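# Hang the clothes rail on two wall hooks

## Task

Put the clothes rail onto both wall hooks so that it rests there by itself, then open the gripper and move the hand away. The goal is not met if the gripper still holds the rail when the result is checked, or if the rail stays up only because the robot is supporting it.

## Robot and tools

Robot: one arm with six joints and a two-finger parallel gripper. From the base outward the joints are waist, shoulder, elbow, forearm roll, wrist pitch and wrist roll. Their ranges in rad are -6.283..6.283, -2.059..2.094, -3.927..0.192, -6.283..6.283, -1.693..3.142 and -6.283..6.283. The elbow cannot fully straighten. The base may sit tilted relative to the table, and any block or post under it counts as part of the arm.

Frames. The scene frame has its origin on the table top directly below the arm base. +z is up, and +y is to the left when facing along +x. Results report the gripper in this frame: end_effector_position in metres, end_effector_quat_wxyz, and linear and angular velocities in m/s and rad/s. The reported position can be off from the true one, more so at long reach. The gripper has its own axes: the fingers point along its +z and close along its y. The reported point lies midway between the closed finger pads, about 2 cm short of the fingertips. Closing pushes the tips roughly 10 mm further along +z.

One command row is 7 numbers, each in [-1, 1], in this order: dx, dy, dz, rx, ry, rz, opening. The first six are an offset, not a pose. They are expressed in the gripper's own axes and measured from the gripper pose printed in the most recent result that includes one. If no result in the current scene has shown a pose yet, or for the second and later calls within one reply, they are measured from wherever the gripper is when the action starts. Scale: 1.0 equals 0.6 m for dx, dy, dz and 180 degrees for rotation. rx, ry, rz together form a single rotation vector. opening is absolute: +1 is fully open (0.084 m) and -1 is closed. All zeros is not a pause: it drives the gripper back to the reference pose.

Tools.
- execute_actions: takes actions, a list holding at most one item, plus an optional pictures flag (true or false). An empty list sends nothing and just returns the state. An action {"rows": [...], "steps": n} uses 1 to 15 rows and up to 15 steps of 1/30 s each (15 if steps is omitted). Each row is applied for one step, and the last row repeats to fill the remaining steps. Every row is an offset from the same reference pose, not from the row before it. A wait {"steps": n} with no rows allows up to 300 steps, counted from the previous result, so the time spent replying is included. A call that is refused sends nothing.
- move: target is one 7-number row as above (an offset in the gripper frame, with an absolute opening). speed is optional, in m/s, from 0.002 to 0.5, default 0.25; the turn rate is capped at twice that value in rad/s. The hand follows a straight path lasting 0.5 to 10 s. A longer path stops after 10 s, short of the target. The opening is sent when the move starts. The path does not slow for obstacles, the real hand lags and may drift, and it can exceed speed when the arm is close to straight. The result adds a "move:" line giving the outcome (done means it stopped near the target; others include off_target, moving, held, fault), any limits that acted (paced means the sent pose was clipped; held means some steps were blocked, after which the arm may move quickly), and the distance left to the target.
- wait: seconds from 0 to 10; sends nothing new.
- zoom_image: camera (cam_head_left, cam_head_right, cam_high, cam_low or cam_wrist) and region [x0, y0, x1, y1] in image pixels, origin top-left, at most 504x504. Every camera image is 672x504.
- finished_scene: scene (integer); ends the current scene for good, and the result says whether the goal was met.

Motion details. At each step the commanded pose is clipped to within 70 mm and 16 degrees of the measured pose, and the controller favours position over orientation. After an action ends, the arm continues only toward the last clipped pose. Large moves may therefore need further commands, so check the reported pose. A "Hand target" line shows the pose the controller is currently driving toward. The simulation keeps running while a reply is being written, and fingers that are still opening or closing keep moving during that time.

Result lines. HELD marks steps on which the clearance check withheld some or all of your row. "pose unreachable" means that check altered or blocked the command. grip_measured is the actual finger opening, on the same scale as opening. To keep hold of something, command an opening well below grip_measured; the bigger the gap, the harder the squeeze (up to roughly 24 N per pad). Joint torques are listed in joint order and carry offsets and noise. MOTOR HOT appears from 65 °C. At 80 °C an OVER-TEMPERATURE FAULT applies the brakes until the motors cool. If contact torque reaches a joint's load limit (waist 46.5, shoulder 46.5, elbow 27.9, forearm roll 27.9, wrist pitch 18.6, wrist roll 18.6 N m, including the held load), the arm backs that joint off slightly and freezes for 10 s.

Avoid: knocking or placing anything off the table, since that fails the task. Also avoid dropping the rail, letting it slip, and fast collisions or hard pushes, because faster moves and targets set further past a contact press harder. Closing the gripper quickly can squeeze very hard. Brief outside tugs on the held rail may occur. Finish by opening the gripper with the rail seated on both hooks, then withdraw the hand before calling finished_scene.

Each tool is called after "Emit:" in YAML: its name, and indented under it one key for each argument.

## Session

Emit:
execute_actions:
  actions: []

Scene clock: 0.00 s of 5700.00 s.
end_effector_position=(+0.1725, -0.1113, +0.2251) grip_measured=+1.00 end_effector_quat_wxyz=(+0.162, -0.588, +0.789, -0.076) end_effector_velocity=(+0.000, -0.000, +0.000) end_effector_angular_velocity=(+0.002, -0.001, -0.002)
Joint positions: [-1.167 -1.405 -0.141  0.341  1.395  0.854  0.084]
Joint velocities: [-0.002  0.    -0.     0.002  0.     0.001 -0.   ]
Joint torques (N m, as the arm reports them, + toward a larger angle): no reading
Motor temperatures (°C, as the motors report them): [37 36 34 35 36 38]
Hand target: +0.172, -0.111, +0.225; +0.162, -0.588, +0.789, -0.076

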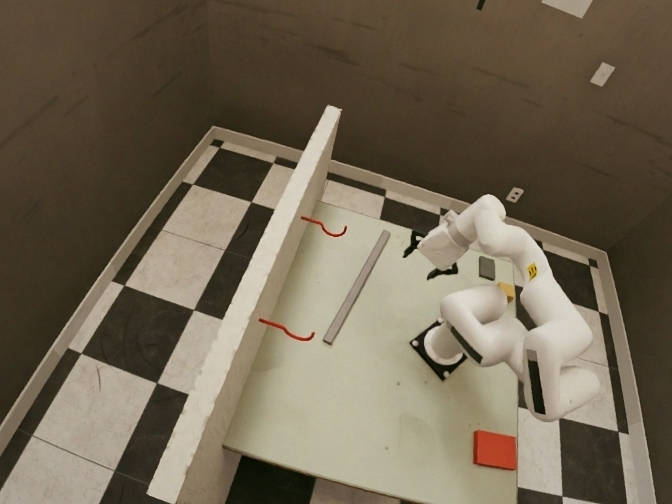

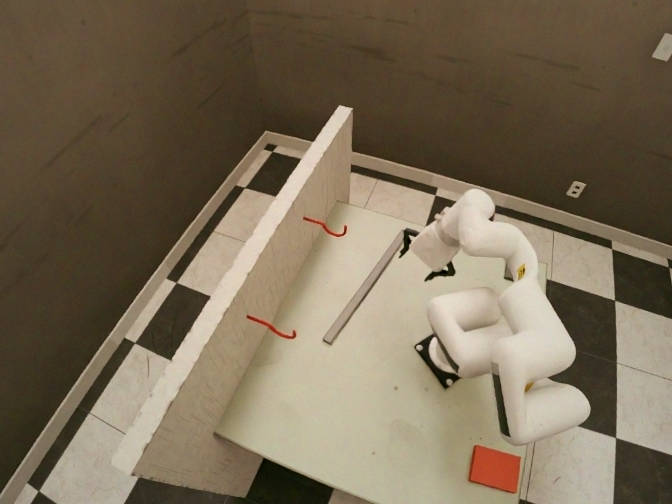

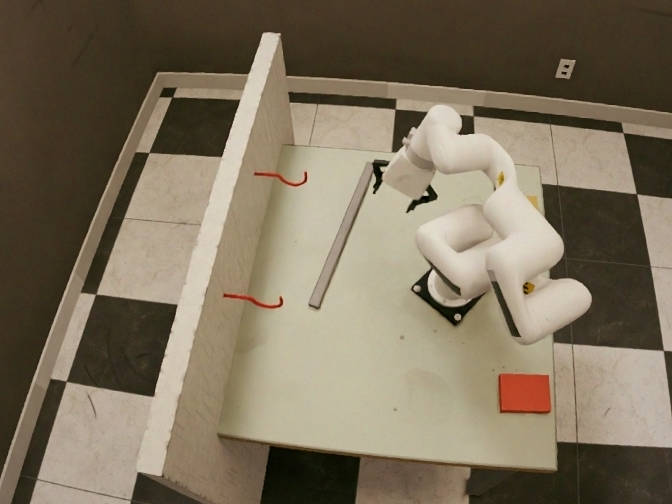

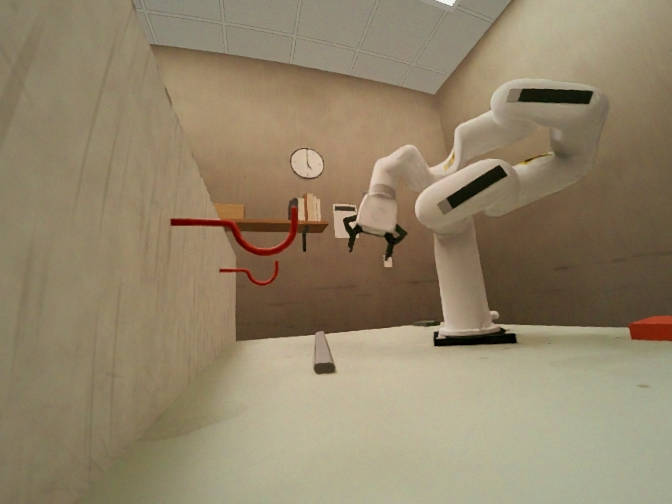

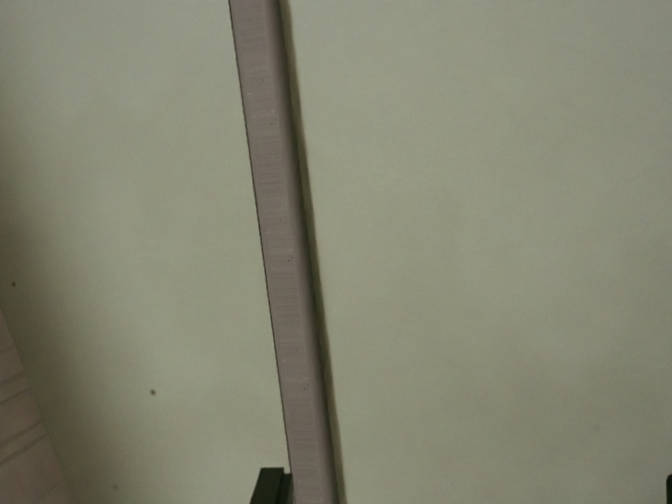

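Emit:
move:
  target: [-0.135,-0.318,-0.218,-0.1006,0.0537,0,1]

Scene clock: 7.03 s of 5700.00 s.
end_effector_position=(+0.3208, -0.1000, +0.4195) grip_measured=+1.00 end_effector_quat_wxyz=(+0.002, -0.598, +0.802, +0.001) end_effector_velocity=(+0.001, +0.000, +0.002) end_effector_angular_velocity=(+0.000, +0.007, +0.000)
Joint positions: [-0.489 -0.476 -1.203 -0.002  1.662  1.567  0.084]
Joint velocities: [ 0.003  0.012 -0.016 -0.002  0.011  0.002 -0.   ]
Joint torques (N m, as the arm reports them, + toward a larger angle): [  0.33  -6.93 -13.87   0.38  -1.54  -0.21]
Motor temperatures (°C, as the motors report them): [37 36 35 35 36 38]
Hand target: +0.321, -0.100, +0.420; +0.002, -0.598, +0.802, +0.001
Off the commanded pose: 0.001 m, 0 deg.
After step 90, 2.43 s passed at rest.
move: done

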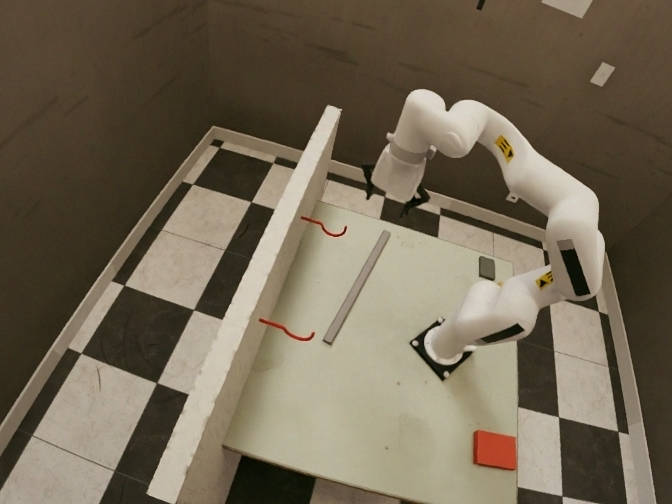

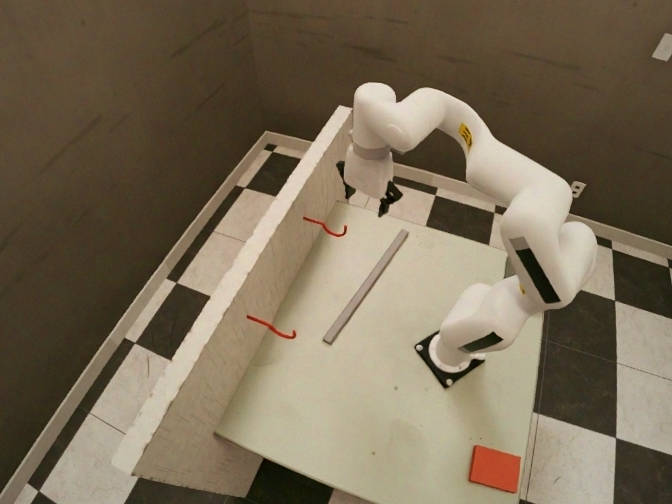

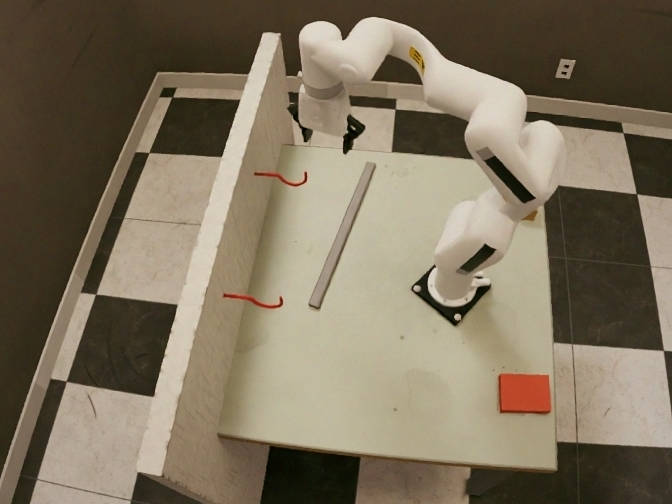

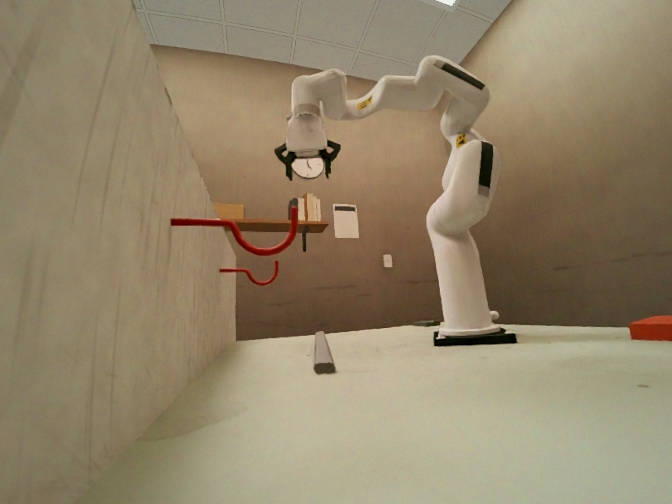

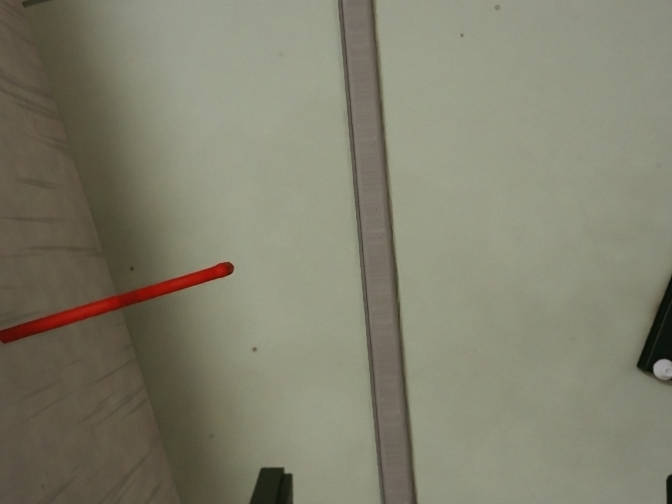

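Emit:
move:
  target: [0.117,0.008,0.6,0,0,-0.028,1]

Scene clock: 17.63 s of 5700.00 s.
end_effector_position=(+0.2961, -0.1657, +0.0597) grip_measured=+1.00 end_effector_quat_wxyz=(+0.002, -0.632, +0.775, -0.000) end_effector_velocity=(-0.000, +0.000, -0.002) end_effector_angular_velocity=(+0.001, +0.003, +0.001)
Joint positions: [-0.706 -0.121 -0.406  0.001  0.508  1.264  0.084]
Joint velocities: [ 0.     0.007 -0.    -0.    -0.004 -0.001  0.   ]
Joint torques (N m, as the arm reports them, + toward a larger angle): [  0.15  -9.8  -11.11   0.42  -1.4   -0.17]
Motor temperatures (°C, as the motors report them): [37 36 36 35 36 38]
Hand target: +0.296, -0.166, +0.059; +0.001, -0.632, +0.775, -0.000
Off the commanded pose: 0.001 m, 0 deg.
After step 90, 5.43 s passed at rest.
move: done

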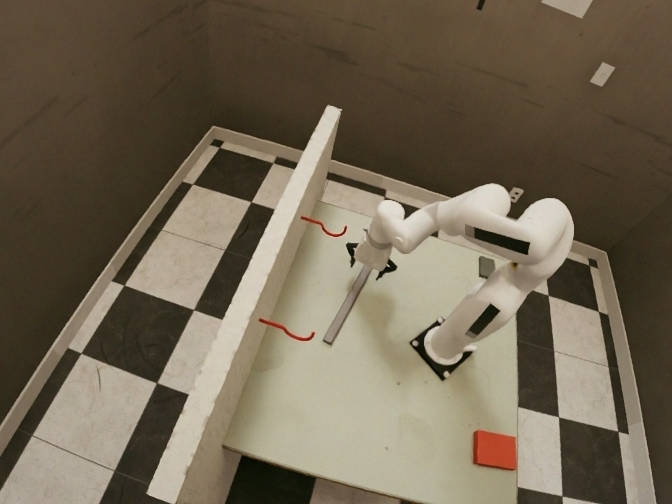

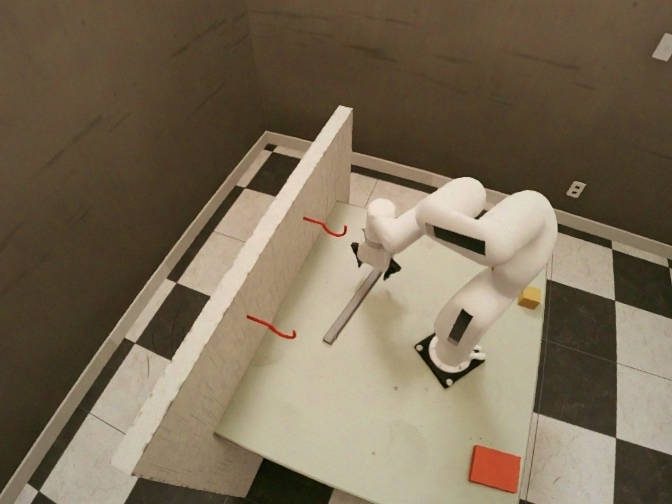

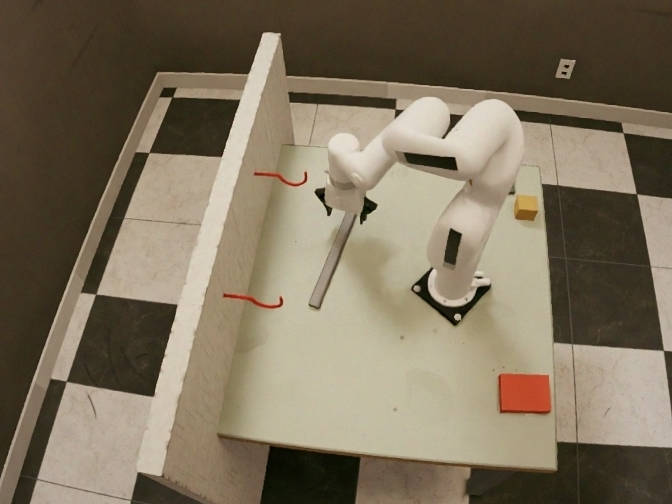

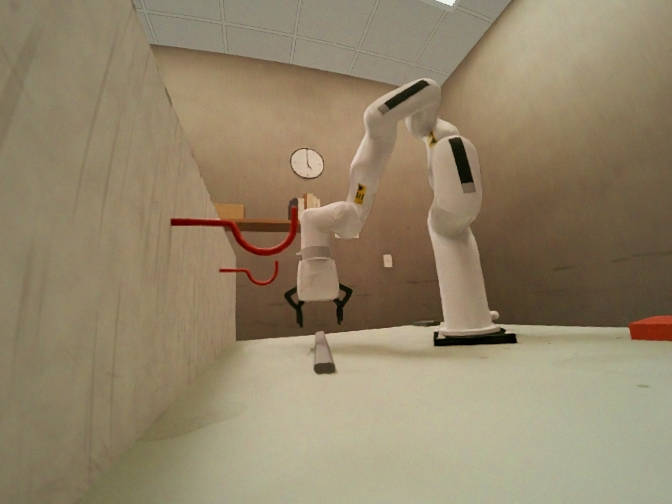

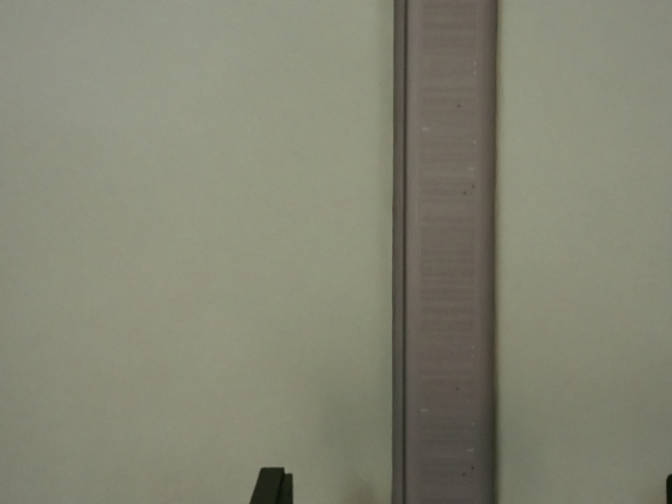

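Emit:
move:
  target: [0,0,0.062,0,0,0,1]
  speed: 0.05

Emit:
move:
  target: [0,0,0,0,0,0,-1]

Emit:
move:
  target: [-0.255,0.045,-0.45,0,0,-0.0645,-1]
  speed: 0.15

Emit:
move:
  target: [0,-0.23,0.02,0,0,0,-1]
  speed: 0.12

Scene clock: 23.33 s of 5700.00 s.
end_effector_position=(+0.2962, -0.1658, +0.0227) grip_measured=+1.00 end_effector_quat_wxyz=(+0.002, -0.632, +0.775, -0.001) end_effector_velocity=(+0.001, -0.000, -0.001) end_effector_angular_velocity=(-0.000, -0.001, -0.001)
Joint positions: [-0.706  0.018 -0.401  0.     0.364  1.264  0.084]
Joint velocities: [ 0.     0.006 -0.001  0.001 -0.006 -0.     0.   ]
Joint torques (N m, as the arm reports them, + toward a larger angle): [  0.18 -10.63  -9.81   0.48  -1.46  -0.21]
Motor temperatures (°C, as the motors report them): [37 36 36 35 36 38]
Hand target: +0.296, -0.166, +0.022; +0.002, -0.632, +0.775, -0.000
Off the commanded pose: 0.000 m, 0 deg.
After step 90, 1.60 s passed at rest.
move: done

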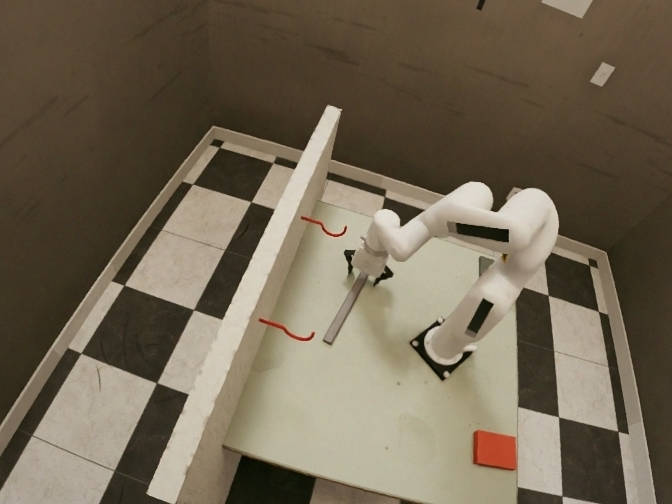

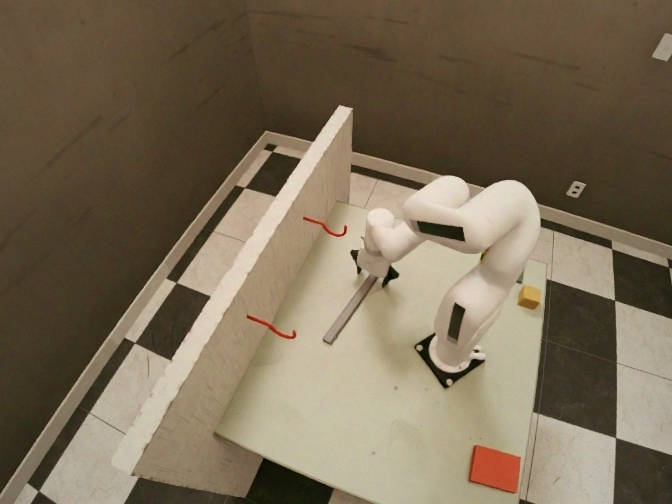

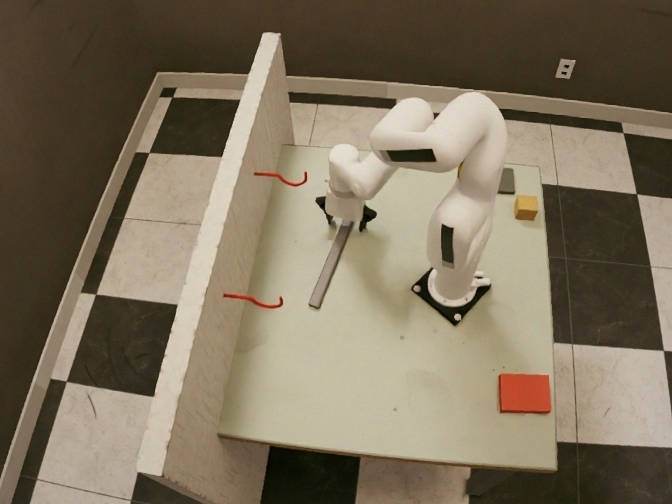

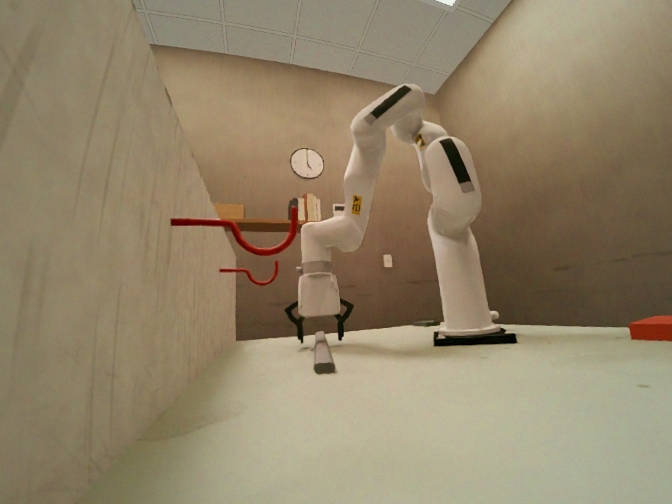

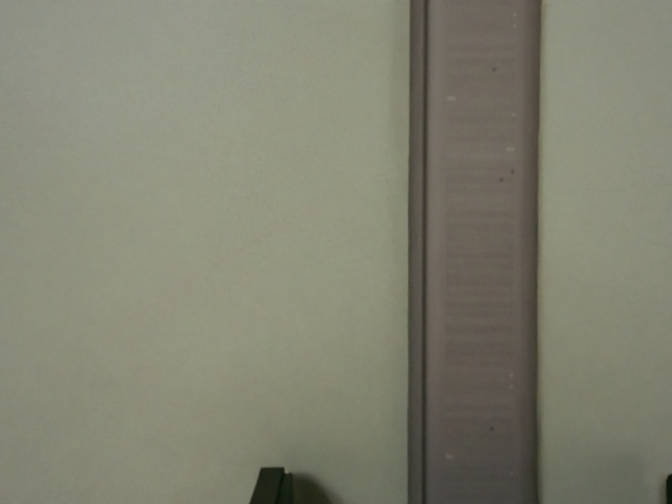

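Scene clock: 23.83 s of 5700.00 s.
end_effector_position=(+0.2964, -0.1658, +0.0228) grip_measured=-0.34 end_effector_quat_wxyz=(+0.002, -0.632, +0.775, -0.001) end_effector_velocity=(-0.000, +0.000, -0.000) end_effector_angular_velocity=(+0.001, +0.001, -0.001)
Joint positions: [-0.706  0.018 -0.401  0.     0.364  1.264  0.029]
Joint velocities: [-0.     0.001  0.     0.001 -0.    -0.     0.   ]
Joint torques (N m, as the arm reports them, + toward a larger angle): [  0.38 -10.49  -9.56   0.3   -1.5   -0.32]
Motor temperatures (°C, as the motors report them): [37 36 36 35 36 38]
Hand target: +0.296, -0.166, +0.023; +0.002, -0.632, +0.775, -0.001
Off the commanded pose: 0.000 m, 0 deg.
move: done

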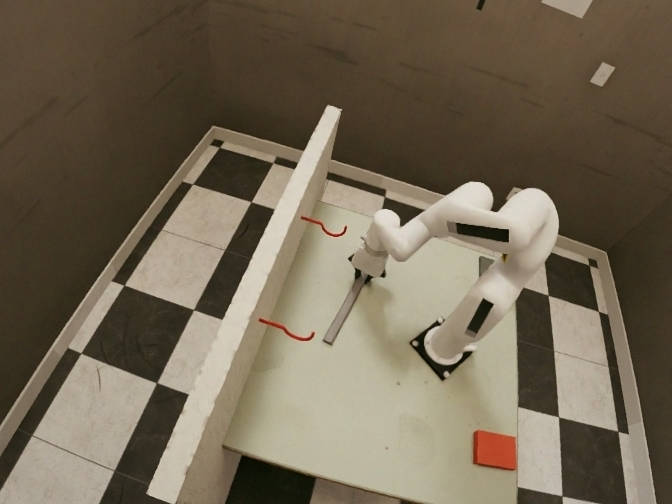

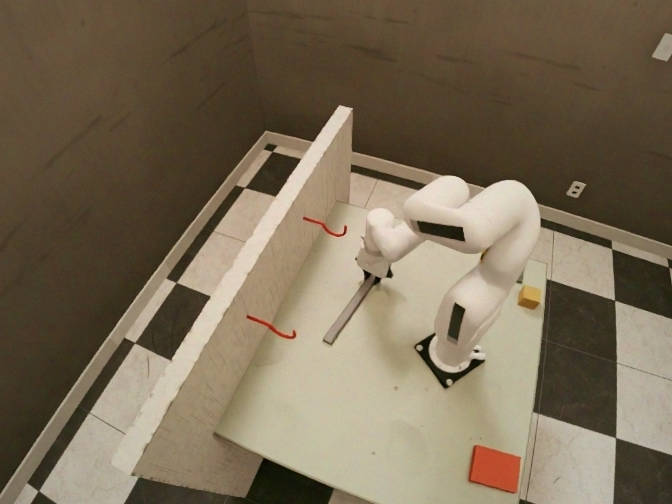

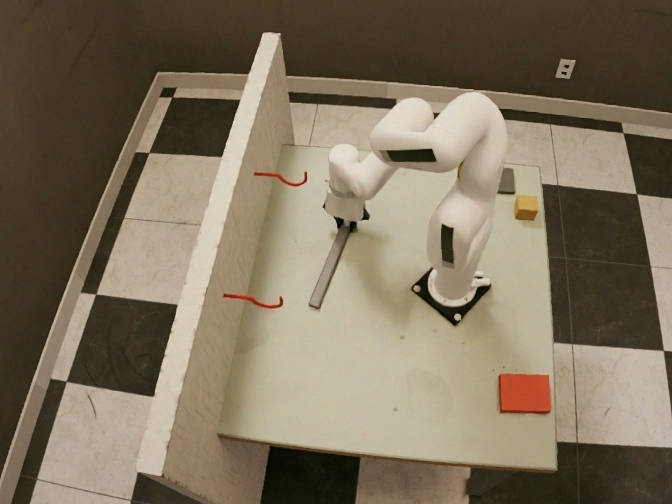

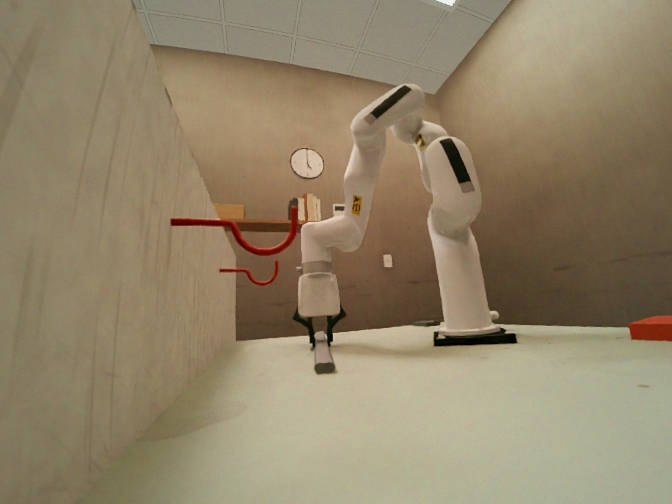

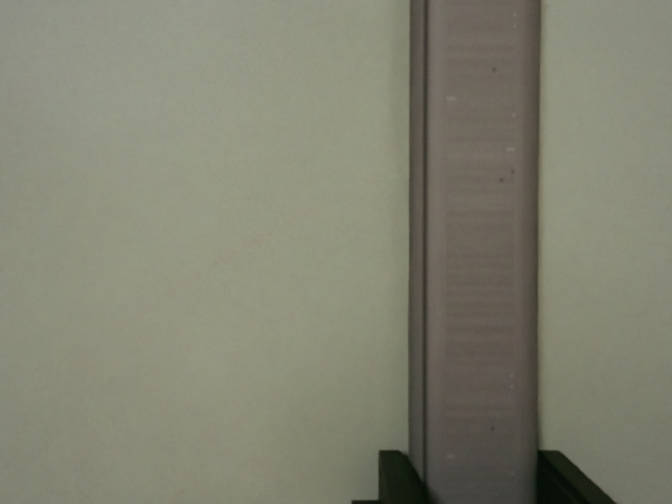

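Scene clock: 26.40 s of 5700.00 s.
end_effector_position=(+0.3002, -0.0103, +0.2927) grip_measured=-0.34 end_effector_quat_wxyz=(-0.002, +0.707, -0.707, -0.000) end_effector_velocity=(+0.001, +0.001, +0.003) end_effector_angular_velocity=(+0.001, -0.004, +0.002)
Joint positions: [-0.216 -0.669 -0.699 -0.006  1.352  1.552  0.029]
Joint velocities: [ 0.004 -0.    -0.008  0.001  0.004  0.002  0.   ]
Joint torques (N m, as the arm reports them, + toward a larger angle): [  0.29  -5.62 -15.59   0.27  -1.53  -0.26]
Motor temperatures (°C, as the motors report them): [37 36 36 35 36 38]
Hand target: +0.300, -0.010, +0.293; -0.003, +0.707, -0.707, +0.000
Off the commanded pose: 0.001 m, 0 deg.
move: done

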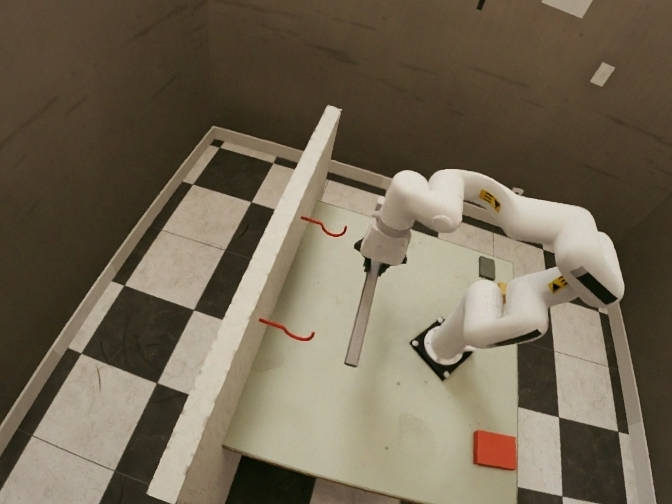

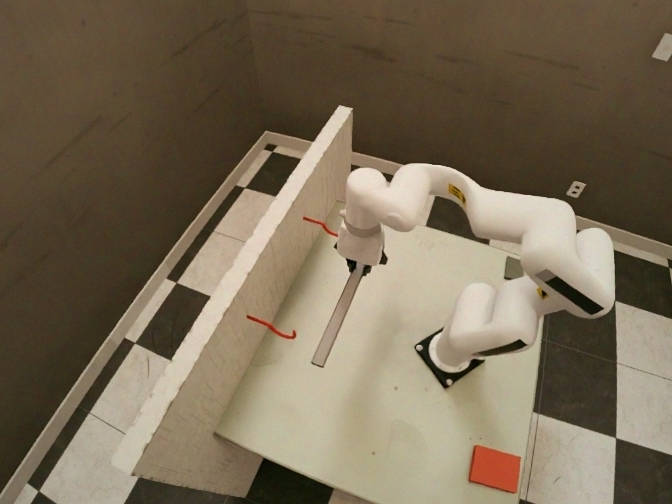

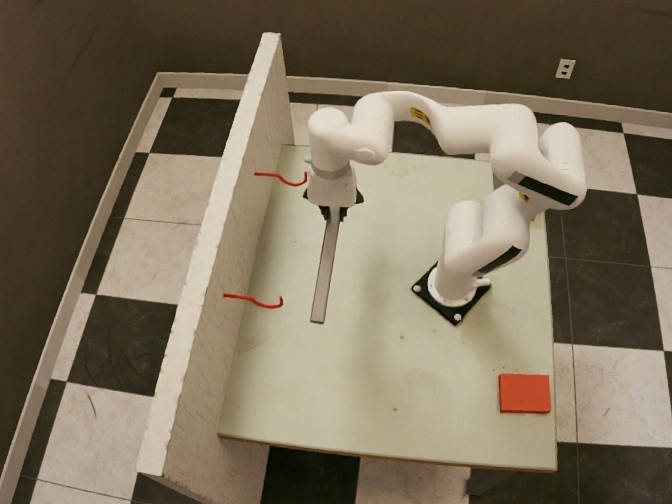

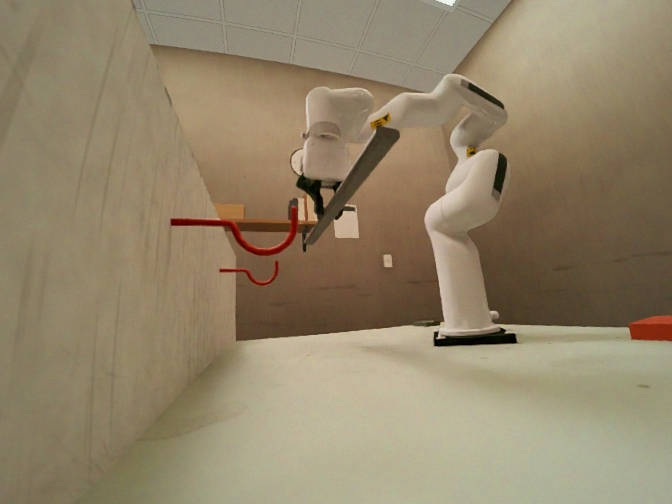

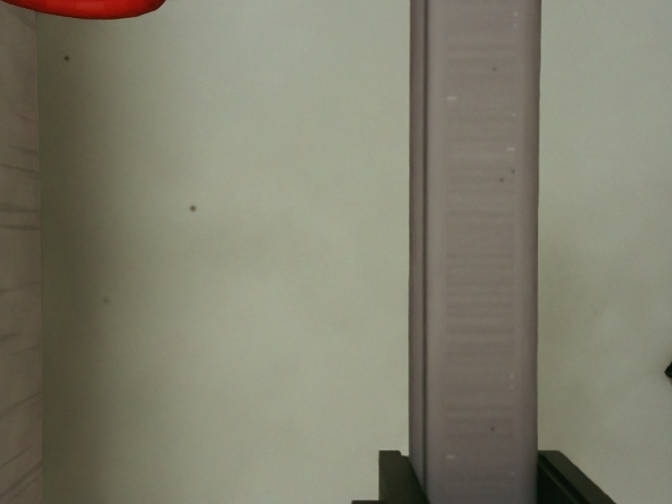

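Scene clock: 28.03 s of 5700.00 s.
end_effector_position=(+0.4381, -0.0104, +0.2809) grip_measured=-0.36 end_effector_quat_wxyz=(-0.002, +0.707, -0.707, -0.000) end_effector_velocity=(+0.001, -0.001, -0.001) end_effector_angular_velocity=(-0.003, +0.002, -0.001)
Joint positions: [-0.21  -0.168 -1.077 -0.007  1.229  1.559  0.028]
Joint velocities: [-0.001  0.006 -0.005 -0.003  0.001  0.001 -0.   ]
Joint torques (N m, as the arm reports them, + toward a larger angle): [  0.24 -12.82 -15.46   0.23  -1.53  -0.19]
Motor temperatures (°C, as the motors report them): [37 36 36 35 36 38]
Hand target: +0.438, -0.010, +0.281; -0.002, +0.707, -0.707, -0.000
Off the commanded pose: 0.000 m, 0 deg.
move: done

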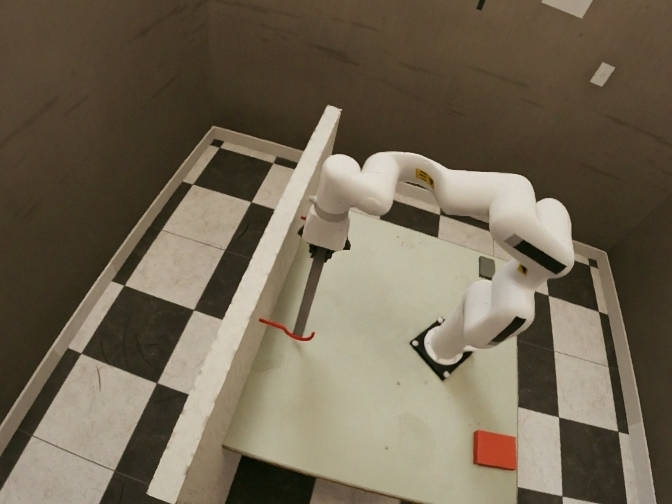

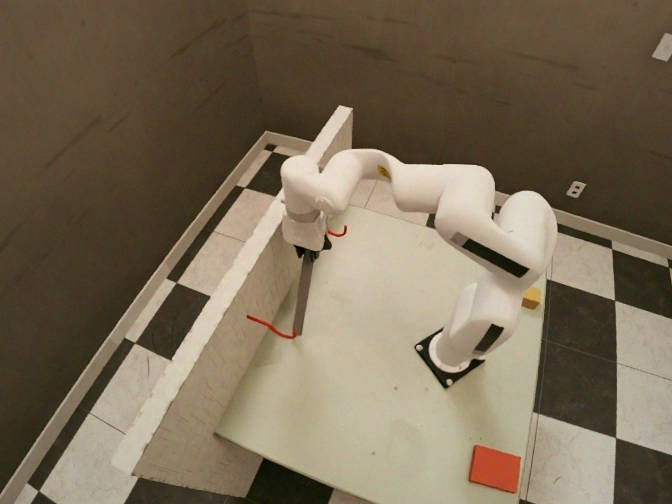

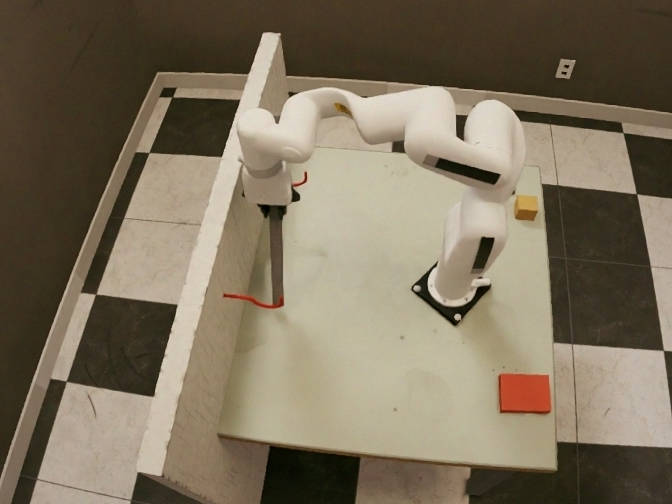

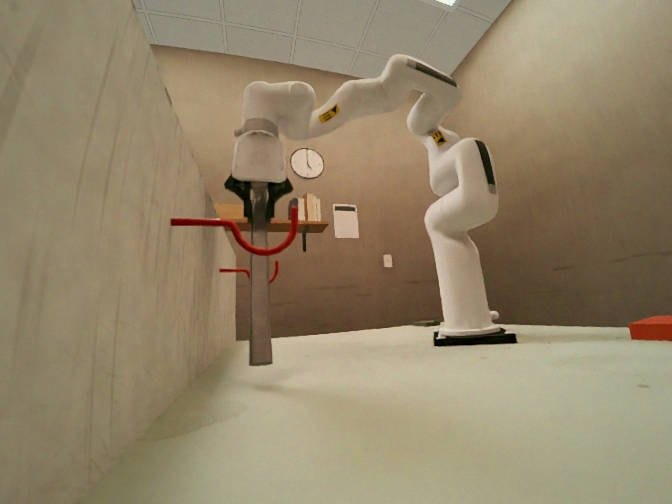

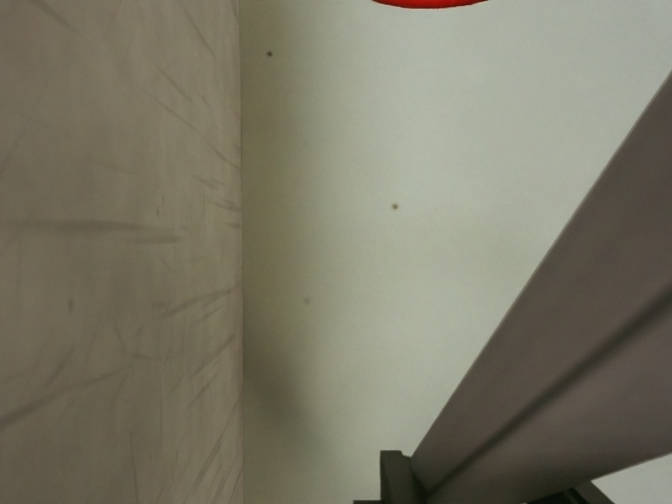

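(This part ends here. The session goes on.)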